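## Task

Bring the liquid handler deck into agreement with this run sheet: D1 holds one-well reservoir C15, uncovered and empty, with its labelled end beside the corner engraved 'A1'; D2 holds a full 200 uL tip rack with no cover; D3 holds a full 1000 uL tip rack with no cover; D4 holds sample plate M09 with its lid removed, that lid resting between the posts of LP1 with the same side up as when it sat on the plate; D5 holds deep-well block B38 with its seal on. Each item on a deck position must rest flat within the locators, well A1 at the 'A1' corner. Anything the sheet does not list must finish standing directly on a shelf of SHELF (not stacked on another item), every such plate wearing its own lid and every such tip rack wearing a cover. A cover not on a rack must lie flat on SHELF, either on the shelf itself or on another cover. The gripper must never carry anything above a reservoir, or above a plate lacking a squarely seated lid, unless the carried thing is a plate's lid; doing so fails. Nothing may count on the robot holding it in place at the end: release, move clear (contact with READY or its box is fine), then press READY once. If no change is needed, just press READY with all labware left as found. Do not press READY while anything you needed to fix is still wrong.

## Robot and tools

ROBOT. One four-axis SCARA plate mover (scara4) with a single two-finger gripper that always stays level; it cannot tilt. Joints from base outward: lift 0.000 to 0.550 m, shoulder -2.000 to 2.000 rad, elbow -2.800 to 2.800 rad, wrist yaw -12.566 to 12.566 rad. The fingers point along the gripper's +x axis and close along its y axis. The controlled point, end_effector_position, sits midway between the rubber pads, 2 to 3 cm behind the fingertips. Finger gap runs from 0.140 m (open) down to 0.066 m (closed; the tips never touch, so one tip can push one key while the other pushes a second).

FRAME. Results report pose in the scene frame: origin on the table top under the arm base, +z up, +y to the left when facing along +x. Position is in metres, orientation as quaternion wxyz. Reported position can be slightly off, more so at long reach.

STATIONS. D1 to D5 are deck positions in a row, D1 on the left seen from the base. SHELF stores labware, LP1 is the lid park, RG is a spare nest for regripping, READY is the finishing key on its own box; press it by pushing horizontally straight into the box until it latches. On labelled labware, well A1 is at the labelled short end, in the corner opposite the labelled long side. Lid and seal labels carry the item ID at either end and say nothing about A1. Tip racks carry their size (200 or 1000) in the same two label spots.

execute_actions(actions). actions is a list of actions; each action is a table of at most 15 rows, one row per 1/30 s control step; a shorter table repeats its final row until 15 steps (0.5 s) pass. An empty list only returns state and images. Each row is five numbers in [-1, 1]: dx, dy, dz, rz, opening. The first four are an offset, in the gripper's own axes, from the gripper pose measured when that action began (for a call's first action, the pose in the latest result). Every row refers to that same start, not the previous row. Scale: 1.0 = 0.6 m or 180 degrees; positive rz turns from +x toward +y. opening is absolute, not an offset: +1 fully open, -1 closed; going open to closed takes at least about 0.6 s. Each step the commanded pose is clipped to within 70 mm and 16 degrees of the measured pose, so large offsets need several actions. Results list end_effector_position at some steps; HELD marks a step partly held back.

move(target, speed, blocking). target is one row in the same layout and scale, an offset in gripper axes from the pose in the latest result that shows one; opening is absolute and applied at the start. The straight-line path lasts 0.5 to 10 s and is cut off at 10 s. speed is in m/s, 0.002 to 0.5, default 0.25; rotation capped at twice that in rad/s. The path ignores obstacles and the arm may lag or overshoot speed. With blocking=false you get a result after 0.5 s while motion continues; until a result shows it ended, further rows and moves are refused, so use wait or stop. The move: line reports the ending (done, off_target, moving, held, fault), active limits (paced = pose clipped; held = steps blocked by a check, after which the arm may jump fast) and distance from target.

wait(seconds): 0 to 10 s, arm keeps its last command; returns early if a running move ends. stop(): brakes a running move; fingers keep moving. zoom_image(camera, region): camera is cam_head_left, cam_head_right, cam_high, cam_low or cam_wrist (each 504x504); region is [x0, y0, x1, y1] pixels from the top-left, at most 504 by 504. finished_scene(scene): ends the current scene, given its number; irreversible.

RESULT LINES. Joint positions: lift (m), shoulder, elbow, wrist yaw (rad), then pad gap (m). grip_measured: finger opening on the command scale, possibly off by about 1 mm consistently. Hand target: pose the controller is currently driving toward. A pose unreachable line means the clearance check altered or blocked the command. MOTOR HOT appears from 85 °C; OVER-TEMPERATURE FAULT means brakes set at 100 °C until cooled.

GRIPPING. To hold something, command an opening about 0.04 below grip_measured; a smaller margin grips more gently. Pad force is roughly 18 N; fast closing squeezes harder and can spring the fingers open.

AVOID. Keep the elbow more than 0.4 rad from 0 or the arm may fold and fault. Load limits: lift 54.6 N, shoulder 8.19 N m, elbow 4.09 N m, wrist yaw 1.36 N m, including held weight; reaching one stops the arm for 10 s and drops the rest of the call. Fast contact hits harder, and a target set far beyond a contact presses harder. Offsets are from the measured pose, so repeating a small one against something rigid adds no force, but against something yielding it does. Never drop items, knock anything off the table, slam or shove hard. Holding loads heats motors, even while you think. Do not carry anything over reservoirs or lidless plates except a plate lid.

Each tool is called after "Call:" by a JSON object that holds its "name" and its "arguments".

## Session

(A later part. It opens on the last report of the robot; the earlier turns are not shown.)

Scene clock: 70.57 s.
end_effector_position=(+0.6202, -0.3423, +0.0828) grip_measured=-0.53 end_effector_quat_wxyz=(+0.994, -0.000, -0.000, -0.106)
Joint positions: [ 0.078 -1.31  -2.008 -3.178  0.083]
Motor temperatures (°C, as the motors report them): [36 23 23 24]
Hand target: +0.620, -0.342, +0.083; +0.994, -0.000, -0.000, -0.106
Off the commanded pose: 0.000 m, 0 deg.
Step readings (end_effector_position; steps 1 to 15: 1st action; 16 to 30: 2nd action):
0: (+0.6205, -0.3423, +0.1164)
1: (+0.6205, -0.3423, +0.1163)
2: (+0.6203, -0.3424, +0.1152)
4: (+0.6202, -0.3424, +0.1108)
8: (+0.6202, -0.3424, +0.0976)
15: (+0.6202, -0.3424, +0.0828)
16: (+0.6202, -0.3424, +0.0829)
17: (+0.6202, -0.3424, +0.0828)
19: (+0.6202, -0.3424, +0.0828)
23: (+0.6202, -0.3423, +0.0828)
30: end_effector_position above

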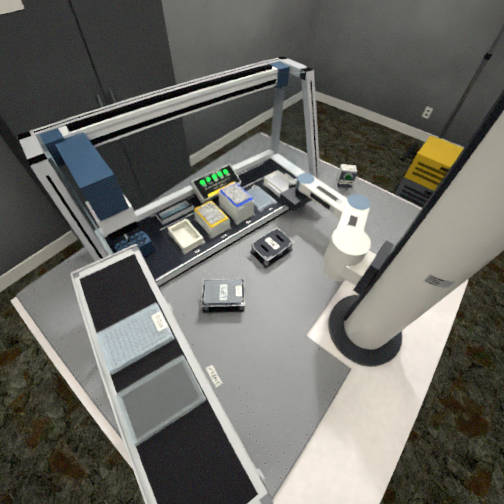

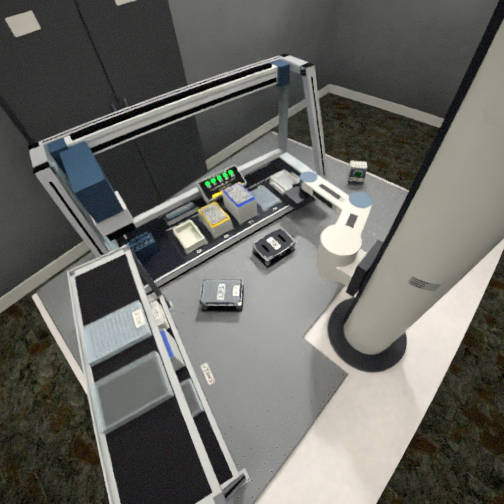

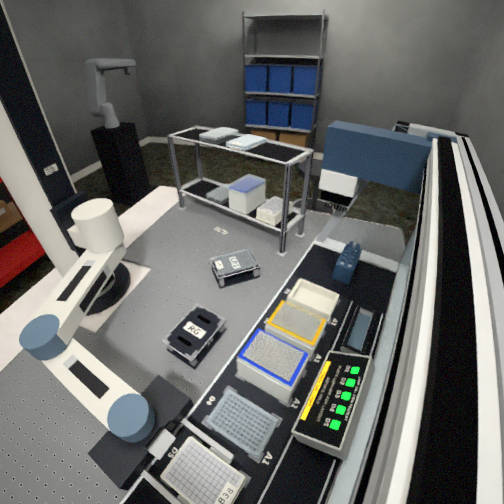

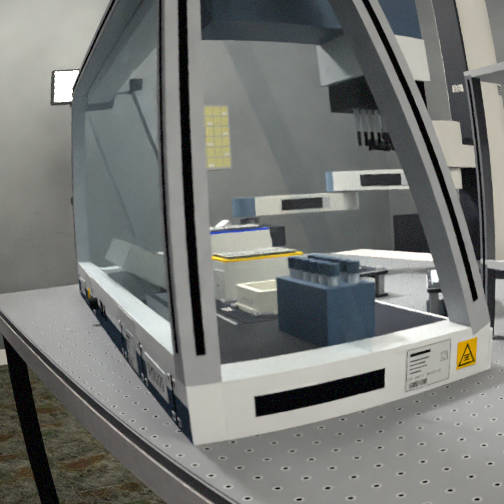

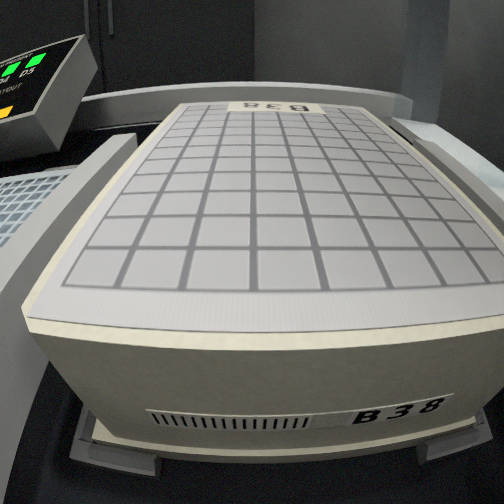

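Call:
{"name": "move", "arguments": {"target": [0, 0, 0.0252, 0, -0.58], "speed": 0.06}}

Call:
{"name": "zoom_image", "arguments": {"camera": "cam_wrist", "region": [60, 400, 228, 504]}}

Call:
{"name": "zoom_image", "arguments": {"camera": "cam_wrist", "region": [336, 400, 504, 504]}}

Scene clock: 72.10 s.
end_effector_position=(+0.6202, -0.3423, +0.0979) grip_measured=-0.53 end_effector_quat_wxyz=(+0.994, -0.000, -0.000, -0.106)
Joint positions: [ 0.093 -1.31  -2.008 -3.178  0.083]
Motor temperatures (°C, as the motors report them): [36 23 23 24]
Hand target: +0.620, -0.342, +0.098; +0.994, -0.000, -0.000, -0.106
Off the commanded pose: 0.000 m, 0 deg.
move: done

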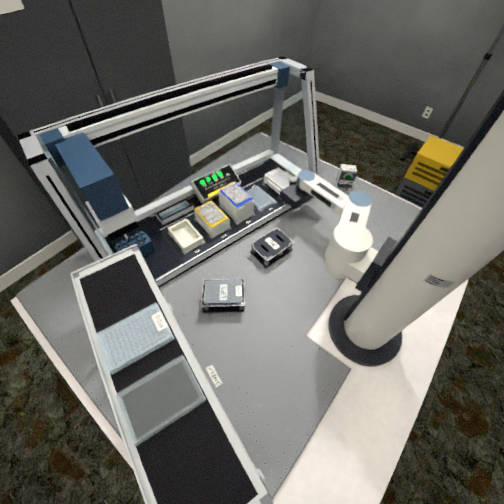

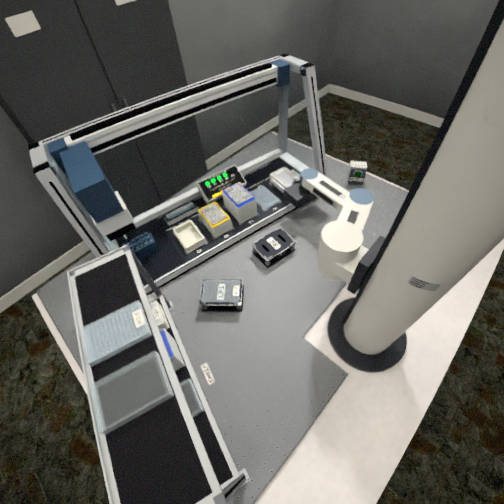

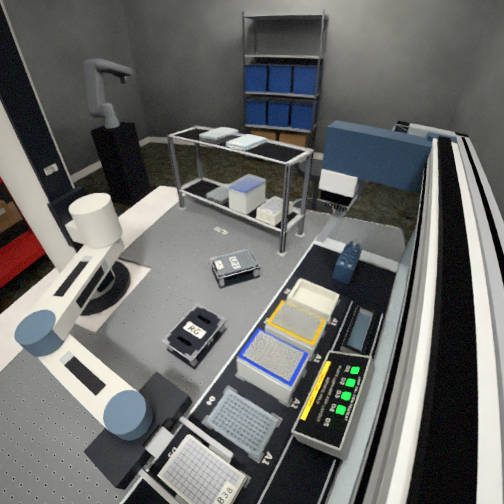

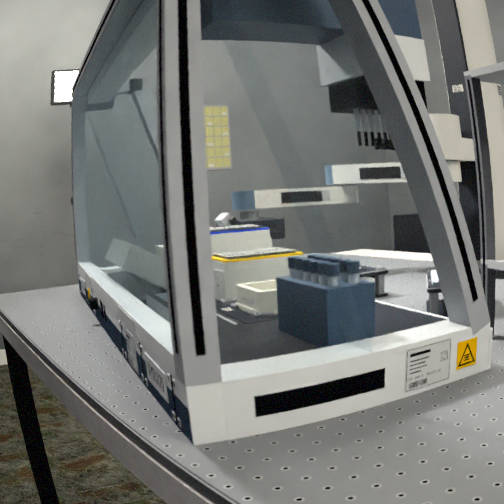

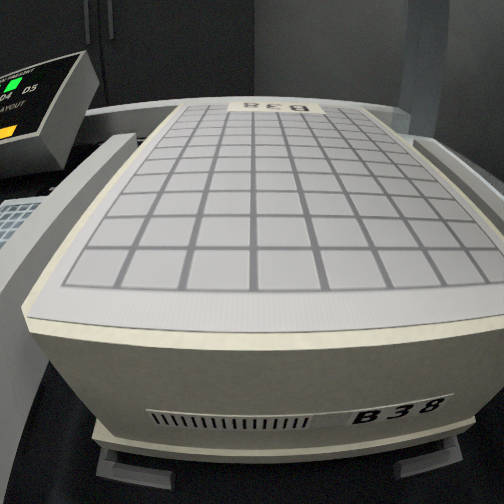

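Region (60, 400, 228, 504) of cam_wrist's 504x504 image, scaled by 3.000, with more detail than that image has; it fills the top 312 rows of this view, and the rest is white.

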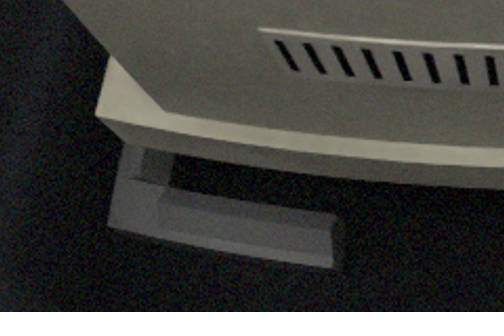

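Region (336, 400, 504, 504) of cam_wrist's 504x504 image, scaled by 3.000, with more detail than that image has; it fills the top 312 rows of this view, and the rest is white.

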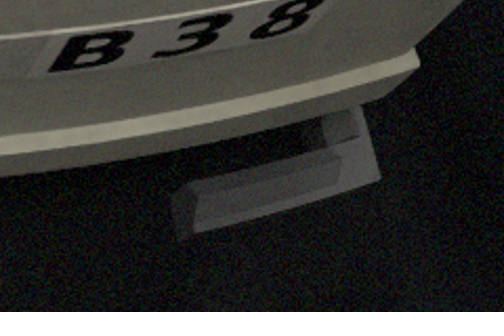

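Call:
{"name": "move", "arguments": {"target": [-0.2333, 0, 0.004, 0, -0.58], "speed": 0.25}}

Scene clock: 73.23 s.
end_effector_position=(+0.4833, -0.3131, +0.1002) grip_measured=-0.53 end_effector_quat_wxyz=(+0.994, -0.000, -0.000, -0.106)
Joint positions: [ 0.095 -1.817 -1.374 -3.305  0.083]
Motor temperatures (°C, as the motors report them): [36 23 23 24]
Hand target: +0.483, -0.313, +0.100; +0.994, -0.000, -0.000, -0.106
Off the commanded pose: 0.000 m, 0 deg.
move: done

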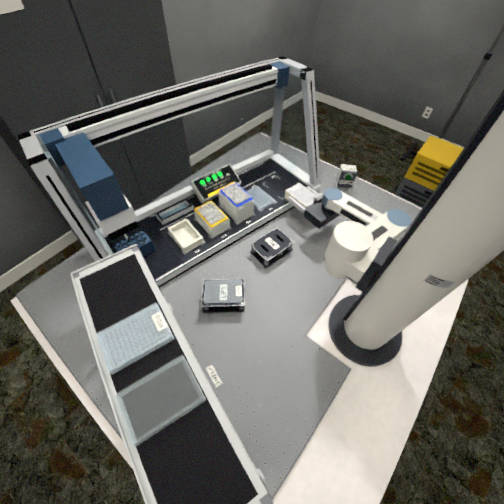

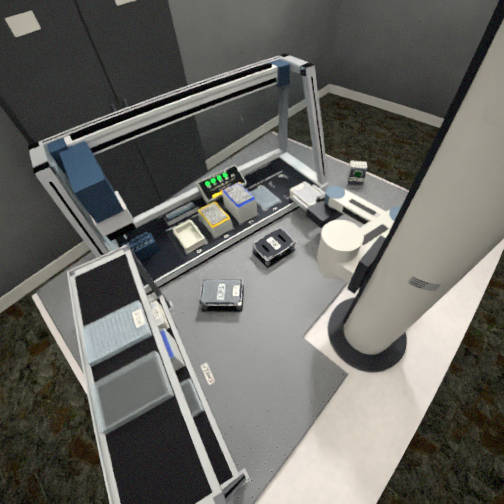

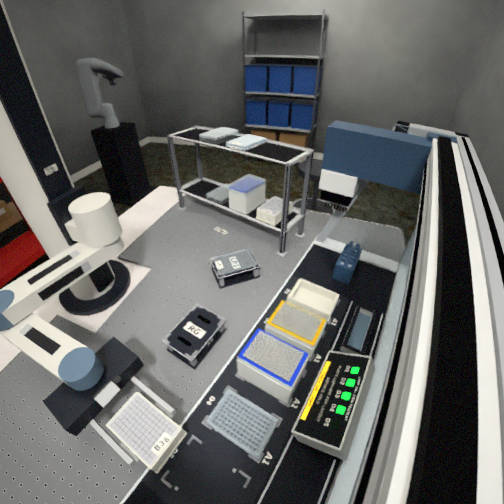

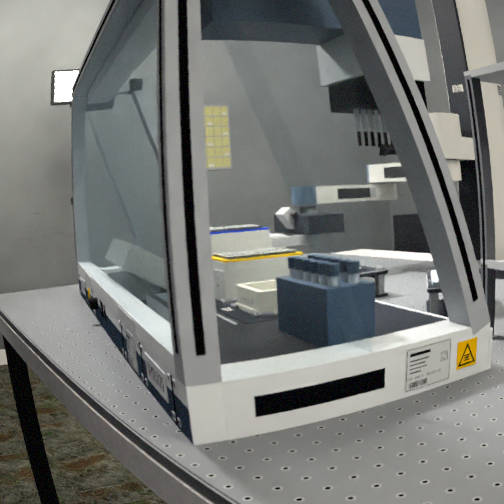

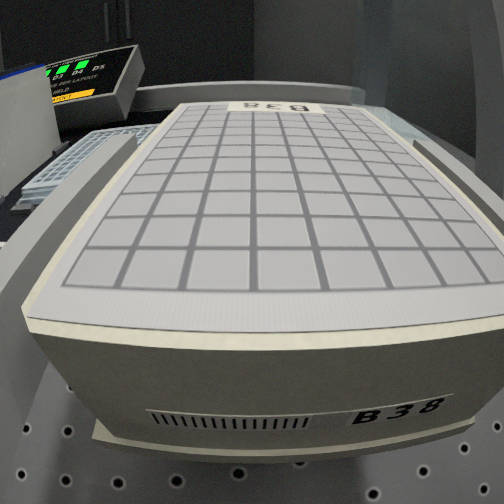

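Call:
{"name": "zoom_image", "arguments": {"camera": "cam_head_left", "region": [240, 150, 330, 220]}}

Region (240, 150, 330, 220) of cam_head_left's 504x504 image, scaled by 5.600, with more detail than that image has.

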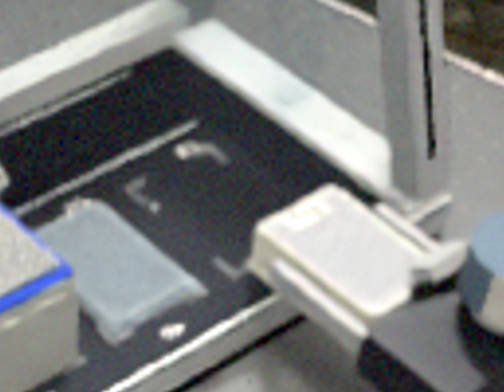

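Call:
{"name": "move", "arguments": {"target": [-0.1523, 0.4106, 0, 0.5041, -0.58], "speed": 0.5}}

Call:
{"name": "zoom_image", "arguments": {"camera": "cam_wrist", "region": [60, 400, 228, 504]}}

Call:
{"name": "zoom_image", "arguments": {"camera": "cam_wrist", "region": [336, 400, 504, 504]}}

Scene clock: 75.70 s.
end_effector_position=(+0.4460, -0.0527, +0.1002) grip_measured=-0.53 end_effector_quat_wxyz=(+0.774, -0.000, -0.000, +0.633)
Joint positions: [ 0.095 -1.498 -1.262 -2.152  0.083]
Motor temperatures (°C, as the motors report them): [36 23 23 24]
Hand target: +0.446, -0.053, +0.100; +0.774, -0.000, -0.000, +0.633
Off the commanded pose: 0.000 m, 0 deg.
move: done

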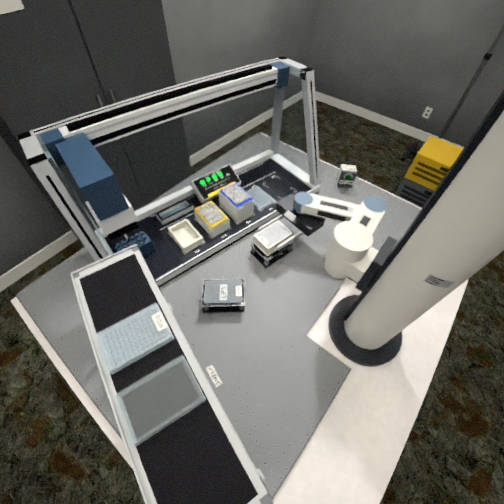

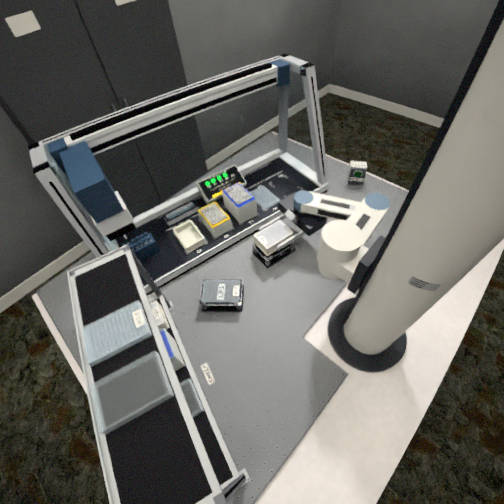

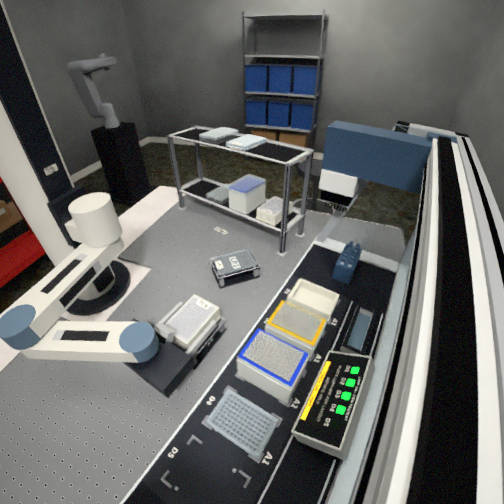

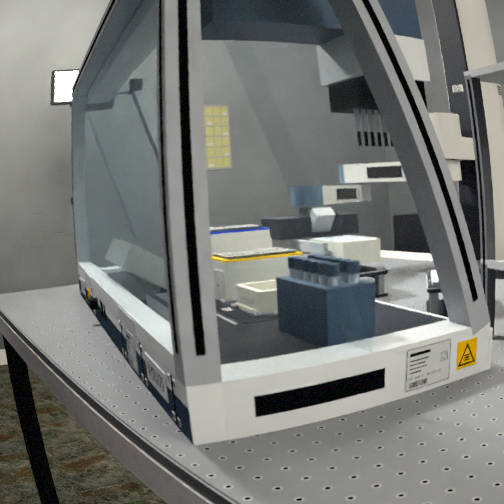

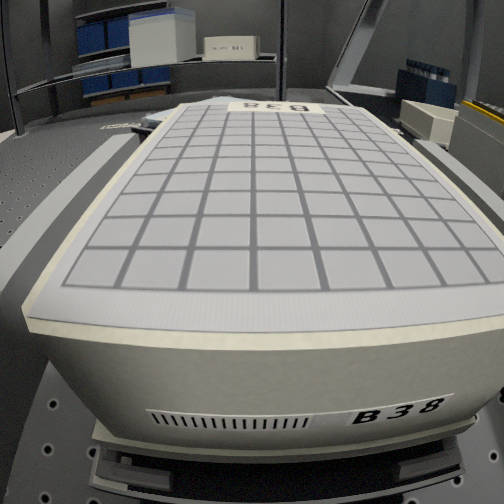

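Region (60, 400, 228, 504) of cam_wrist's 504x504 image, scaled by 3.000, with more detail than that image has; it fills the top 312 rows of this view, and the rest is white.

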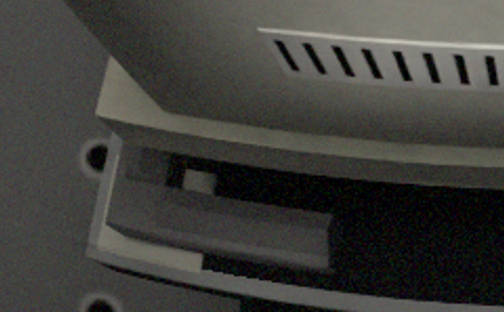

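Region (336, 400, 504, 504) of cam_wrist's 504x504 image, scaled by 3.000, with more detail than that image has; it fills the top 312 rows of this view, and the rest is white.

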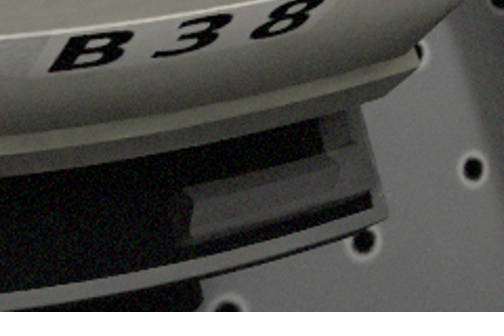

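Call:
{"name": "move", "arguments": {"target": [-0.0005, 0, -0.0247, -0.0019, -0.58], "speed": 0.04}}

Scene clock: 76.73 s.
end_effector_position=(+0.4459, -0.0530, +0.0853) grip_measured=-0.53 end_effector_quat_wxyz=(+0.776, -0.000, -0.000, +0.631)
Joint positions: [ 0.08  -1.501 -1.26  -2.157  0.083]
Motor temperatures (°C, as the motors report them): [36 23 23 24]
Hand target: +0.446, -0.053, +0.085; +0.776, -0.000, -0.000, +0.631
Off the commanded pose: 0.000 m, 0 deg.
move: done

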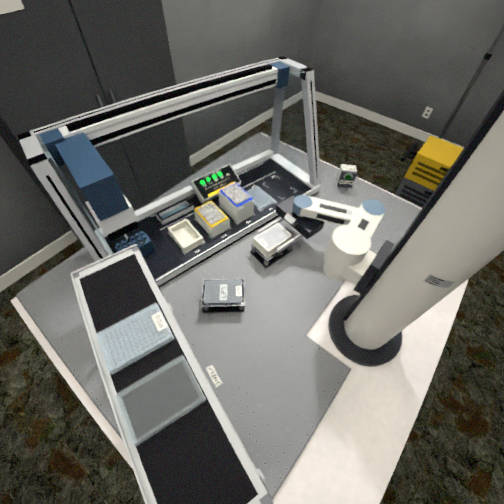

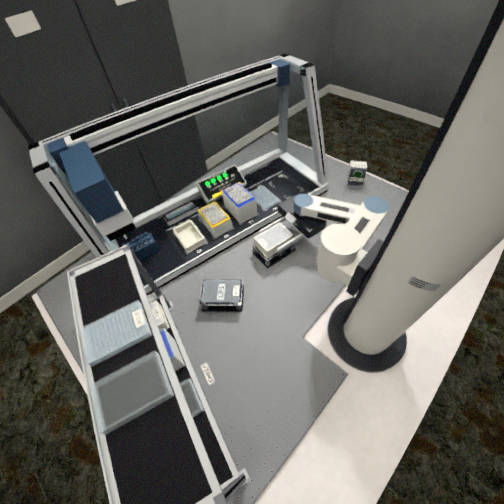

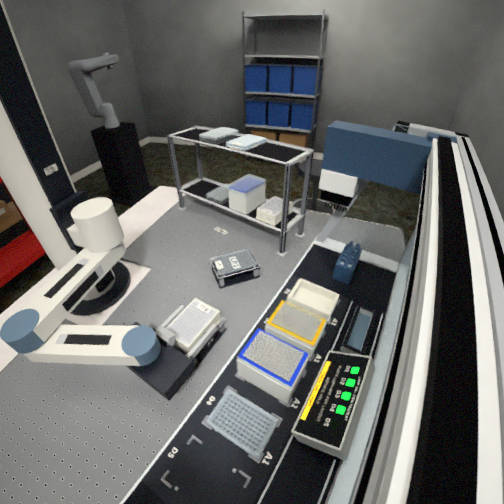

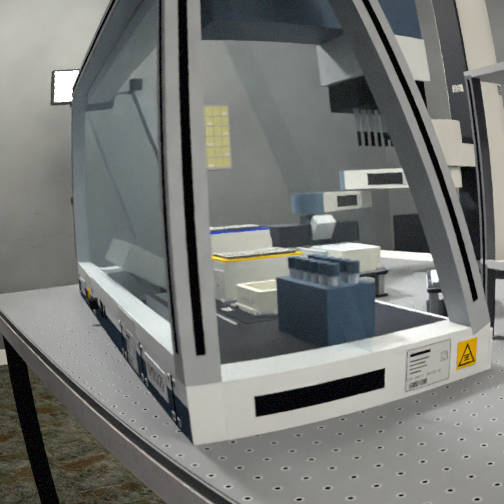

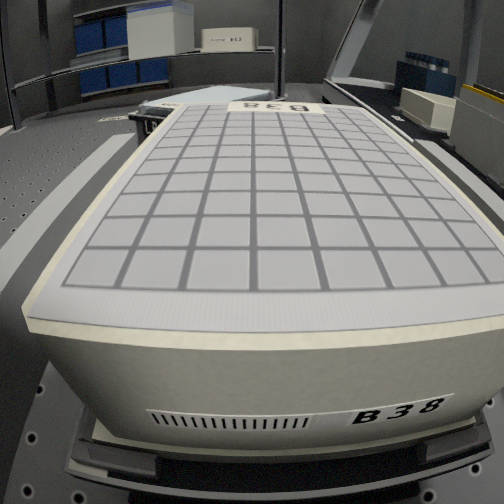

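Call:
{"name": "execute_actions", "arguments": {"actions": [[[0,0,-0.0002,0,-0.52],[0,0,-0.0002,0,-0.44],[0,0,0,0,-0.35],[0,0,0,0,-0.26],[0,0,0.002,0,-0.18],[0,0,0.007,0,-0.1],[0,0,0.013,0,-0.1],[0,0,0.02,0,-0.1],[0,0,0.028,0,-0.1],[0,0,0.036,0,-0.1],[0,0,0.043,0,-0.1],[0,0,0.049,0,-0.1],[0,0,0.053,0,-0.1],[0,0,0.055,0,-0.1],[0,0,0.056,0,-0.1]]]}}

Scene clock: 80.00 s.
end_effector_position=(+0.4459, -0.0530, +0.1176) grip_measured=-0.10 end_effector_quat_wxyz=(+0.776, -0.000, -0.000, +0.631)
Joint positions: [ 0.113 -1.501 -1.26  -2.157  0.099]
Motor temperatures (°C, as the motors report them): [36 23 23 24]
Hand target: +0.446, -0.053, +0.119; +0.776, -0.000, -0.000, +0.631
Off the commanded pose: 0.001 m, 0 deg.
Step readings (end_effector_position):
0: (+0.4459, -0.0530, +0.0853)
1: (+0.4459, -0.0530, +0.0853)
2: (+0.4459, -0.0530, +0.0851)
4: (+0.4459, -0.0530, +0.0853)
8: (+0.4459, -0.0530, +0.0916)
15: end_effector_position above

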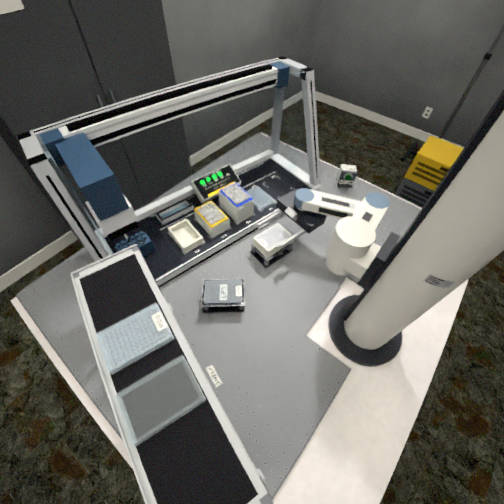

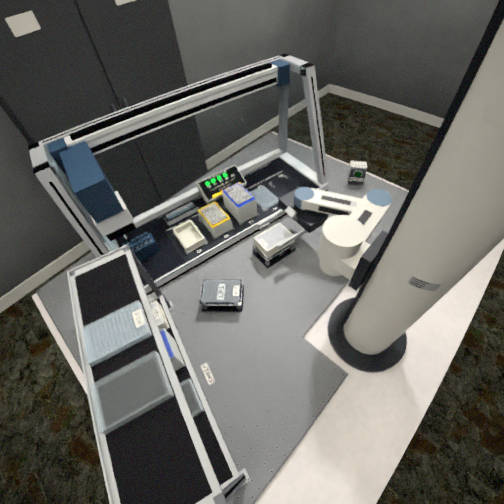

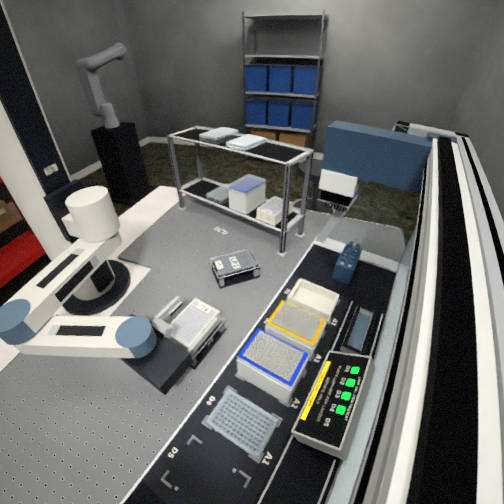

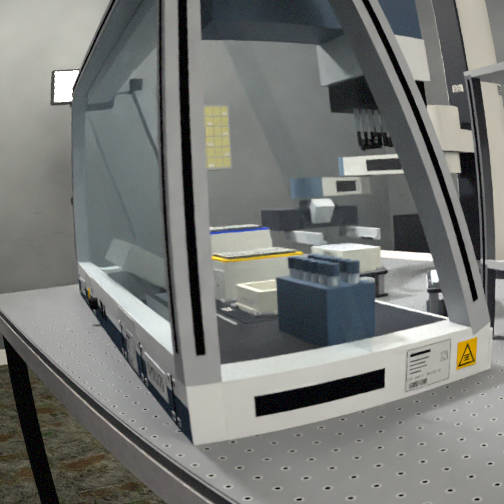

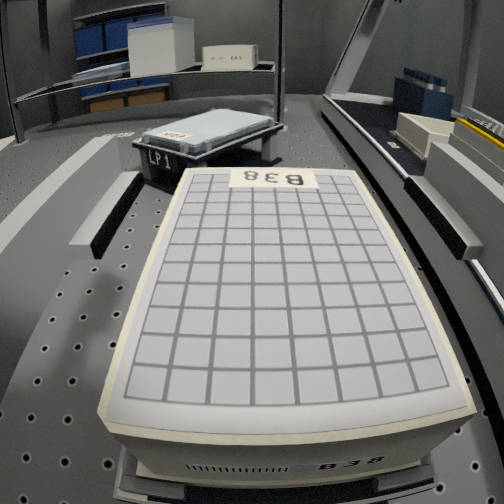

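Call:
{"name": "execute_actions", "arguments": {"actions": []}}

Call:
{"name": "zoom_image", "arguments": {"camera": "cam_wrist", "region": [90, 400, 258, 504]}}

Call:
{"name": "zoom_image", "arguments": {"camera": "cam_wrist", "region": [310, 400, 478, 504]}}

Call:
{"name": "zoom_image", "arguments": {"camera": "cam_wrist", "region": [130, 110, 390, 200]}}

Scene clock: 80.27 s.
end_effector_position=(+0.4459, -0.0530, +0.1189) grip_measured=-0.10 end_effector_quat_wxyz=(+0.776, -0.000, -0.000, +0.631)
Joint positions: [ 0.114 -1.501 -1.26  -2.157  0.099]
Motor temperatures (°C, as the motors report them): [36 23 23 24]
Hand target: +0.446, -0.053, +0.119; +0.776, -0.000, -0.000, +0.631
Off the commanded pose: 0.000 m, 0 deg.

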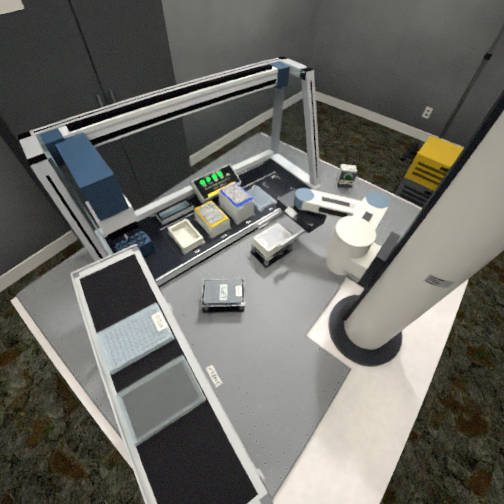

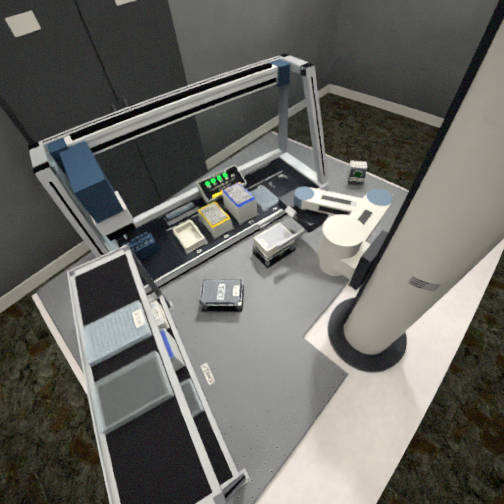

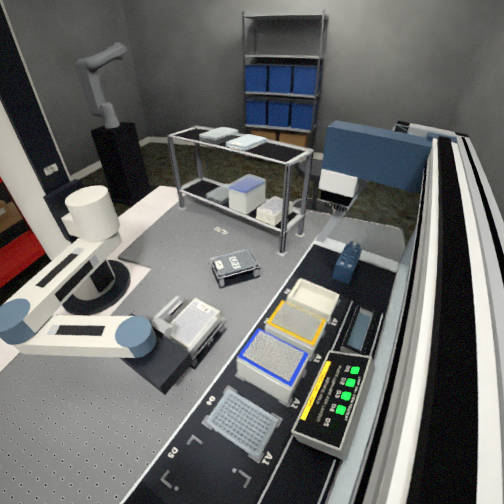

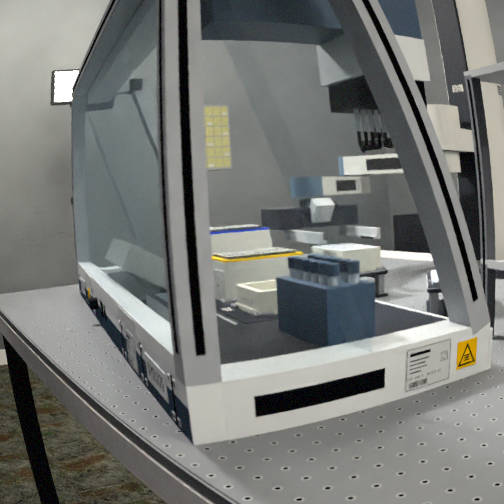

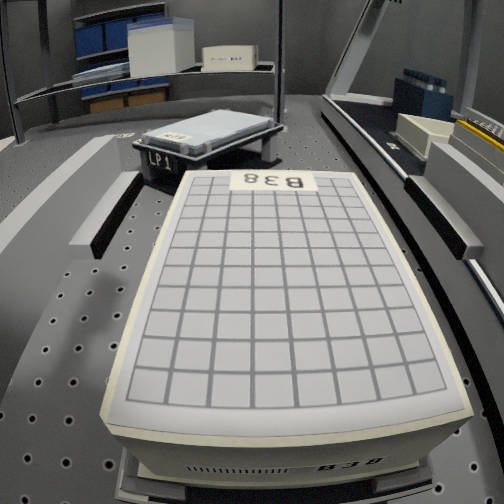

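Region (90, 400, 258, 504) of cam_wrist's 504x504 image, scaled by 3.000, with more detail than that image has; it fills the top 312 rows of this view, and the rest is white.

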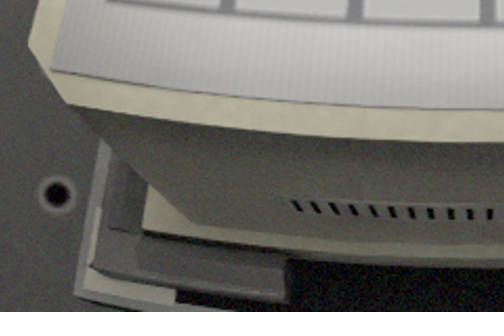

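Region (310, 400, 478, 504) of cam_wrist's 504x504 image, scaled by 3.000, with more detail than that image has; it fills the top 312 rows of this view, and the rest is white.

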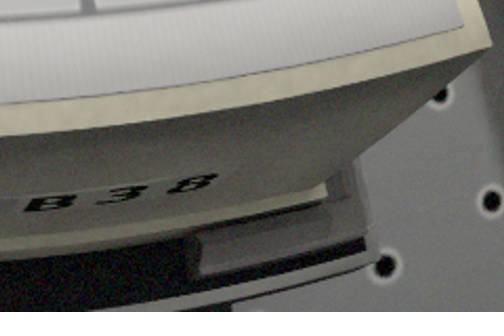

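Region (130, 110, 390, 200) of cam_wrist's 504x504 image, scaled by 1.938, with more detail than that image has; it fills the top 174 rows of this view, and the rest is white.

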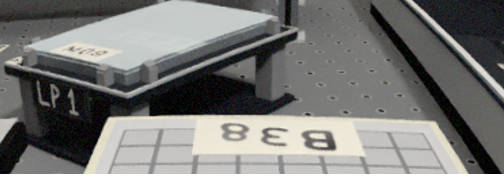

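Call:
{"name": "execute_actions", "arguments": {"actions": [[[0,-0.0011,0,-0.0035,-0.1],[0,-0.0043,0,-0.0102,-0.1],[0,-0.0095,0,-0.0204,-0.1],[0,-0.0165,0,-0.0341,-0.1],[0,-0.025,0,-0.0512,-0.1],[0,-0.0345,0,-0.0716,-0.1],[0,-0.0448,0,-0.0955,-0.1],[0,-0.0552,0,-0.1194,-0.1],[0,-0.0655,0,-0.1432,-0.1],[0,-0.075,0,-0.1671,-0.1],[0,-0.0835,0,-0.191,-0.1],[0,-0.0905,0,-0.2149,-0.1],[0,-0.0957,0,-0.2387,-0.1],[0,-0.0989,0,-0.2626,-0.1],[0,-0.1,0,-0.2865,-0.1]],[[0,0,0,-0.0597,-0.1],[0,0,0,-0.0836,-0.1],[0,0,0,-0.1074,-0.1],[0,0,0,-0.1313,-0.1],[0,0,0,-0.1552,-0.1],[0,0,0,-0.179,-0.1],[0,0,0,-0.2029,-0.1],[0,0,0,-0.2268,-0.1],[0,0,0,-0.2507,-0.1],[0,0,0,-0.2745,-0.1],[0,0,0,-0.2984,-0.1],[0,0,0,-0.3223,-0.1],[0,0,0,-0.3461,-0.1],[0,0,0,-0.37,-0.1],[0,0,0,-0.3939,-0.1]],[[-0.001,-0.0004,0,-0.0597,-0.1],[-0.0041,-0.0014,0,-0.0836,-0.1],[-0.0089,-0.0032,0,-0.1074,-0.1],[-0.0155,-0.0055,0,-0.1313,-0.1],[-0.0236,-0.0084,0,-0.1552,-0.1],[-0.0325,-0.0116,0,-0.179,-0.1],[-0.0422,-0.015,0,-0.2029,-0.1],[-0.052,-0.0185,0,-0.2268,-0.1],[-0.0617,-0.0219,0,-0.2507,-0.1],[-0.0707,-0.0251,0,-0.2711,-0.1],[-0.0787,-0.028,0,-0.2883,-0.1],[-0.0853,-0.0303,0,-0.302,-0.1],[-0.0901,-0.0321,0,-0.3122,-0.1],[-0.0932,-0.0331,0,-0.3189,-0.1],[-0.0942,-0.0335,0,-0.3224,-0.1]]]}}

Scene clock: 82.43 s.
end_effector_position=(+0.4379, -0.0777, +0.1189) grip_measured=-0.10 end_effector_quat_wxyz=(+0.910, -0.000, -0.000, -0.415)
Joint positions: [ 0.114 -0.857 -0.664 -5.62   0.099]
Motor temperatures (°C, as the motors report them): [36 23 23 24]
Hand target: +0.431, -0.078, +0.119; +0.867, -0.000, -0.000, -0.499
Off the commanded pose: 0.006 m, 15 deg; orientation clipped at the last step of the last action.
Step readings (end_effector_position; steps 1 to 15: 1st action; 16 to 30: 2nd action; 31 to 45: 3rd action):
0: (+0.4459, -0.0530, +0.1189)
1: (+0.4461, -0.0530, +0.1189)
2: (+0.4468, -0.0531, +0.1189)
4: (+0.4511, -0.0542, +0.1189)
8: (+0.4673, -0.0587, +0.1189)
15: (+0.4971, -0.0673, +0.1189)
16: (+0.4988, -0.0678, +0.1189)
17: (+0.4979, -0.0666, +0.1189)
19: (+0.4959, -0.0683, +0.1189)
23: (+0.4924, -0.0757, +0.1189)
30: (+0.4930, -0.0684, +0.1189)
31: (+0.4930, -0.0677, +0.1189)
32: (+0.4925, -0.0676, +0.1189)
34: (+0.4891, -0.0688, +0.1189)
38: (+0.4744, -0.0723, +0.1189)
45: end_effector_position above

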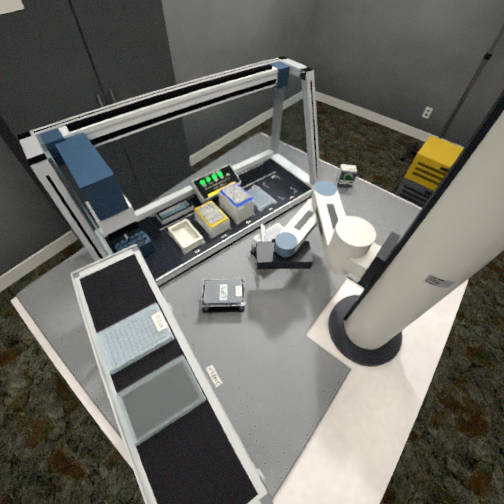

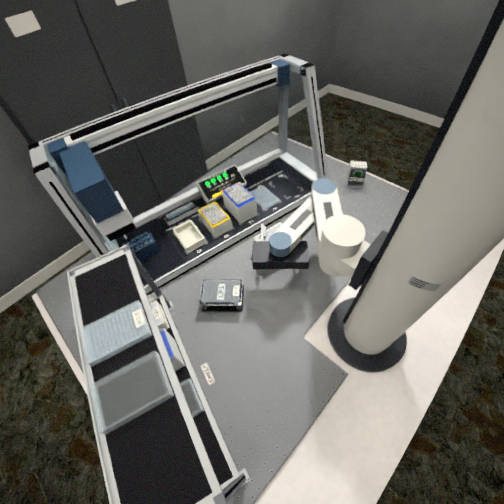

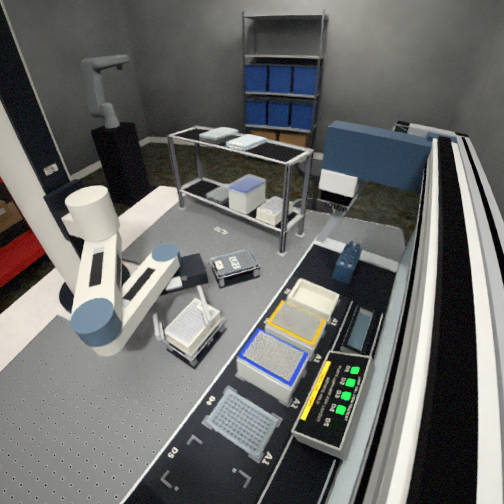

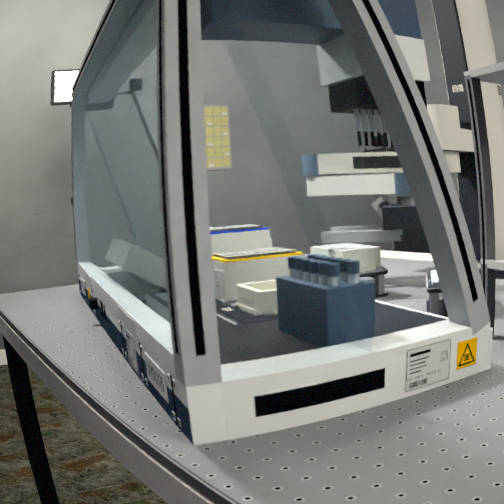

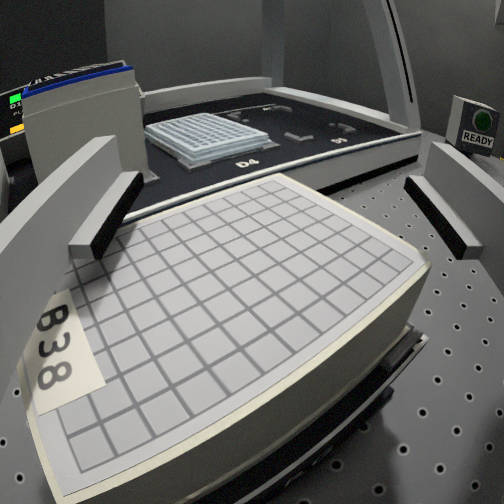

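Call:
{"name": "wait", "arguments": {"seconds": 0}}

Scene clock: 82.53 s.
end_effector_position=(+0.4318, -0.0779, +0.1189) grip_measured=-0.10 end_effector_quat_wxyz=(+0.876, -0.000, -0.000, -0.483)
Joint positions: [ 0.114 -0.791 -0.718 -5.781  0.099]
Motor temperatures (°C, as the motors report them): [36 23 23 24]
Hand target: +0.431, -0.078, +0.119; +0.867, -0.000, -0.000, -0.499
Off the commanded pose: 0.005 m, 6 deg; orientation clipped at the last step of the last action.

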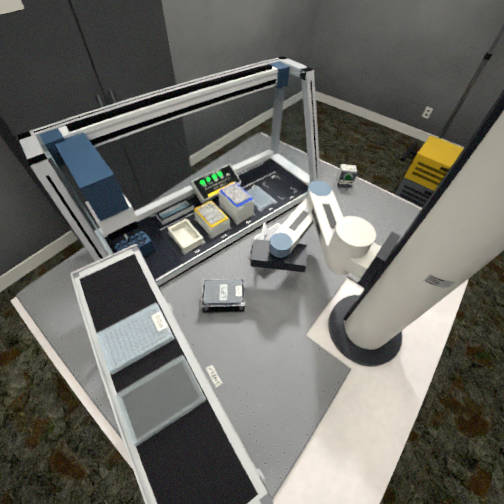

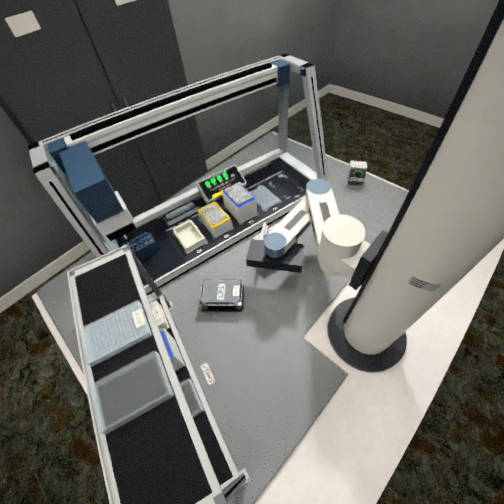

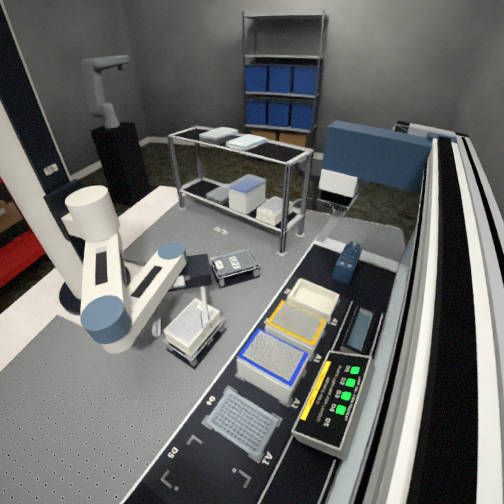

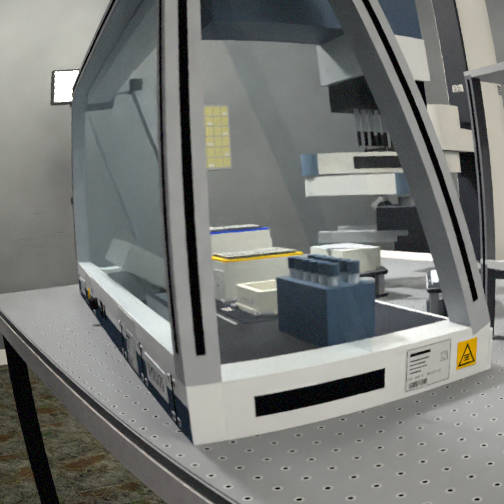

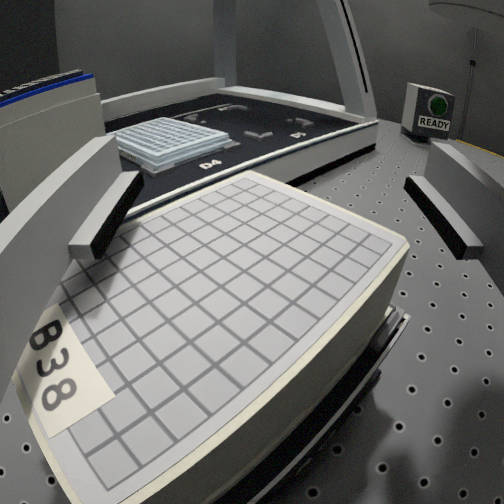

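Call:
{"name": "move", "arguments": {"target": [-0.0225, 0.042, 0, -0.2449, -0.1], "speed": 0.5}}

Call:
{"name": "zoom_image", "arguments": {"camera": "cam_wrist", "region": [90, 400, 258, 504]}}

Call:
{"name": "zoom_image", "arguments": {"camera": "cam_wrist", "region": [310, 400, 478, 504]}}

Call:
{"name": "zoom_image", "arguments": {"camera": "cam_wrist", "region": [130, 110, 390, 200]}}

Scene clock: 83.97 s.
end_effector_position=(+0.4459, -0.0530, +0.1189) grip_measured=-0.10 end_effector_quat_wxyz=(+0.631, -0.000, -0.000, -0.776)
Joint positions: [ 0.114 -0.556 -1.275 -6.229  0.099]
Motor temperatures (°C, as the motors report them): [36 23 23 24]
Hand target: +0.446, -0.053, +0.119; +0.631, -0.000, -0.000, -0.776
Off the commanded pose: 0.000 m, 0 deg.
move: done

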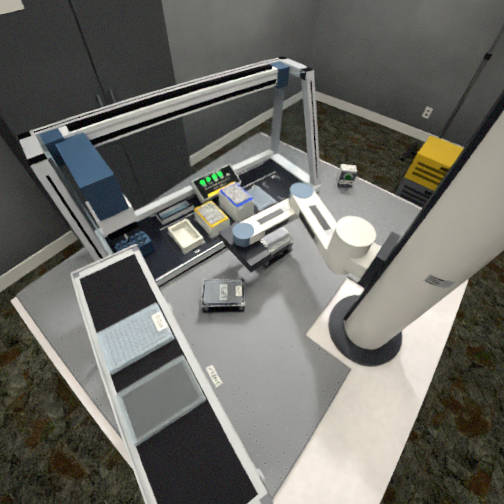

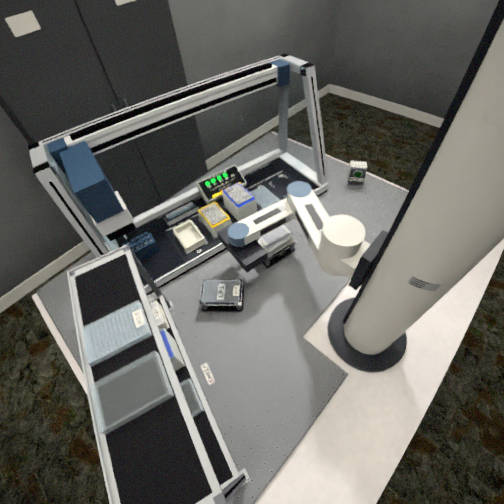

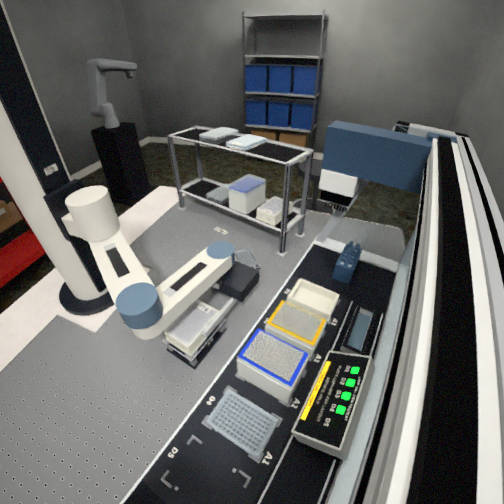

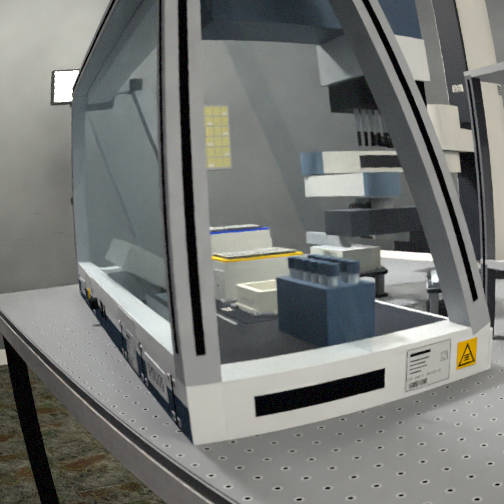

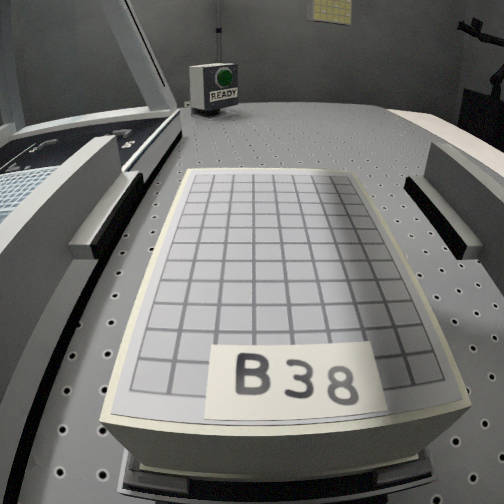

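Region (90, 400, 258, 504) of cam_wrist's 504x504 image, scaled by 3.000, with more detail than that image has; it fills the top 312 rows of this view, and the rest is white.

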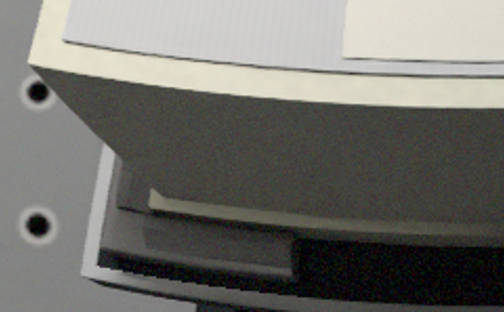

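Region (310, 400, 478, 504) of cam_wrist's 504x504 image, scaled by 3.000, with more detail than that image has; it fills the top 312 rows of this view, and the rest is white.

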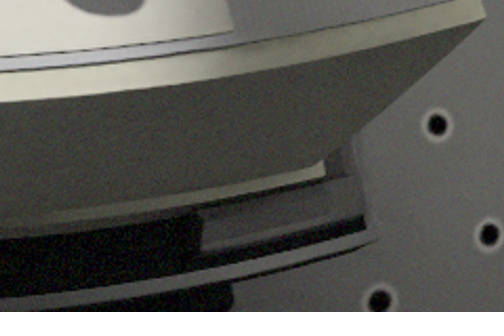

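Region (130, 110, 390, 200) of cam_wrist's 504x504 image, scaled by 1.938, with more detail than that image has; it fills the top 174 rows of this view, and the rest is white.

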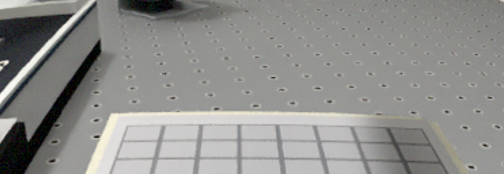

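Call:
{"name": "zoom_image", "arguments": {"camera": "cam_wrist", "region": [160, 50, 260, 130]}}

Region (160, 50, 260, 130) of cam_wrist's 504x504 image, scaled by 5.040, with more detail than that image has; it fills the top 403 rows of this view, and the rest is white.

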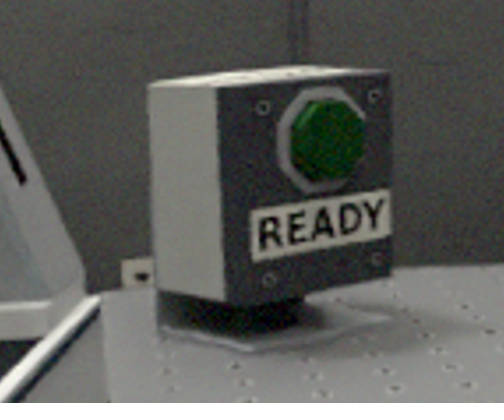

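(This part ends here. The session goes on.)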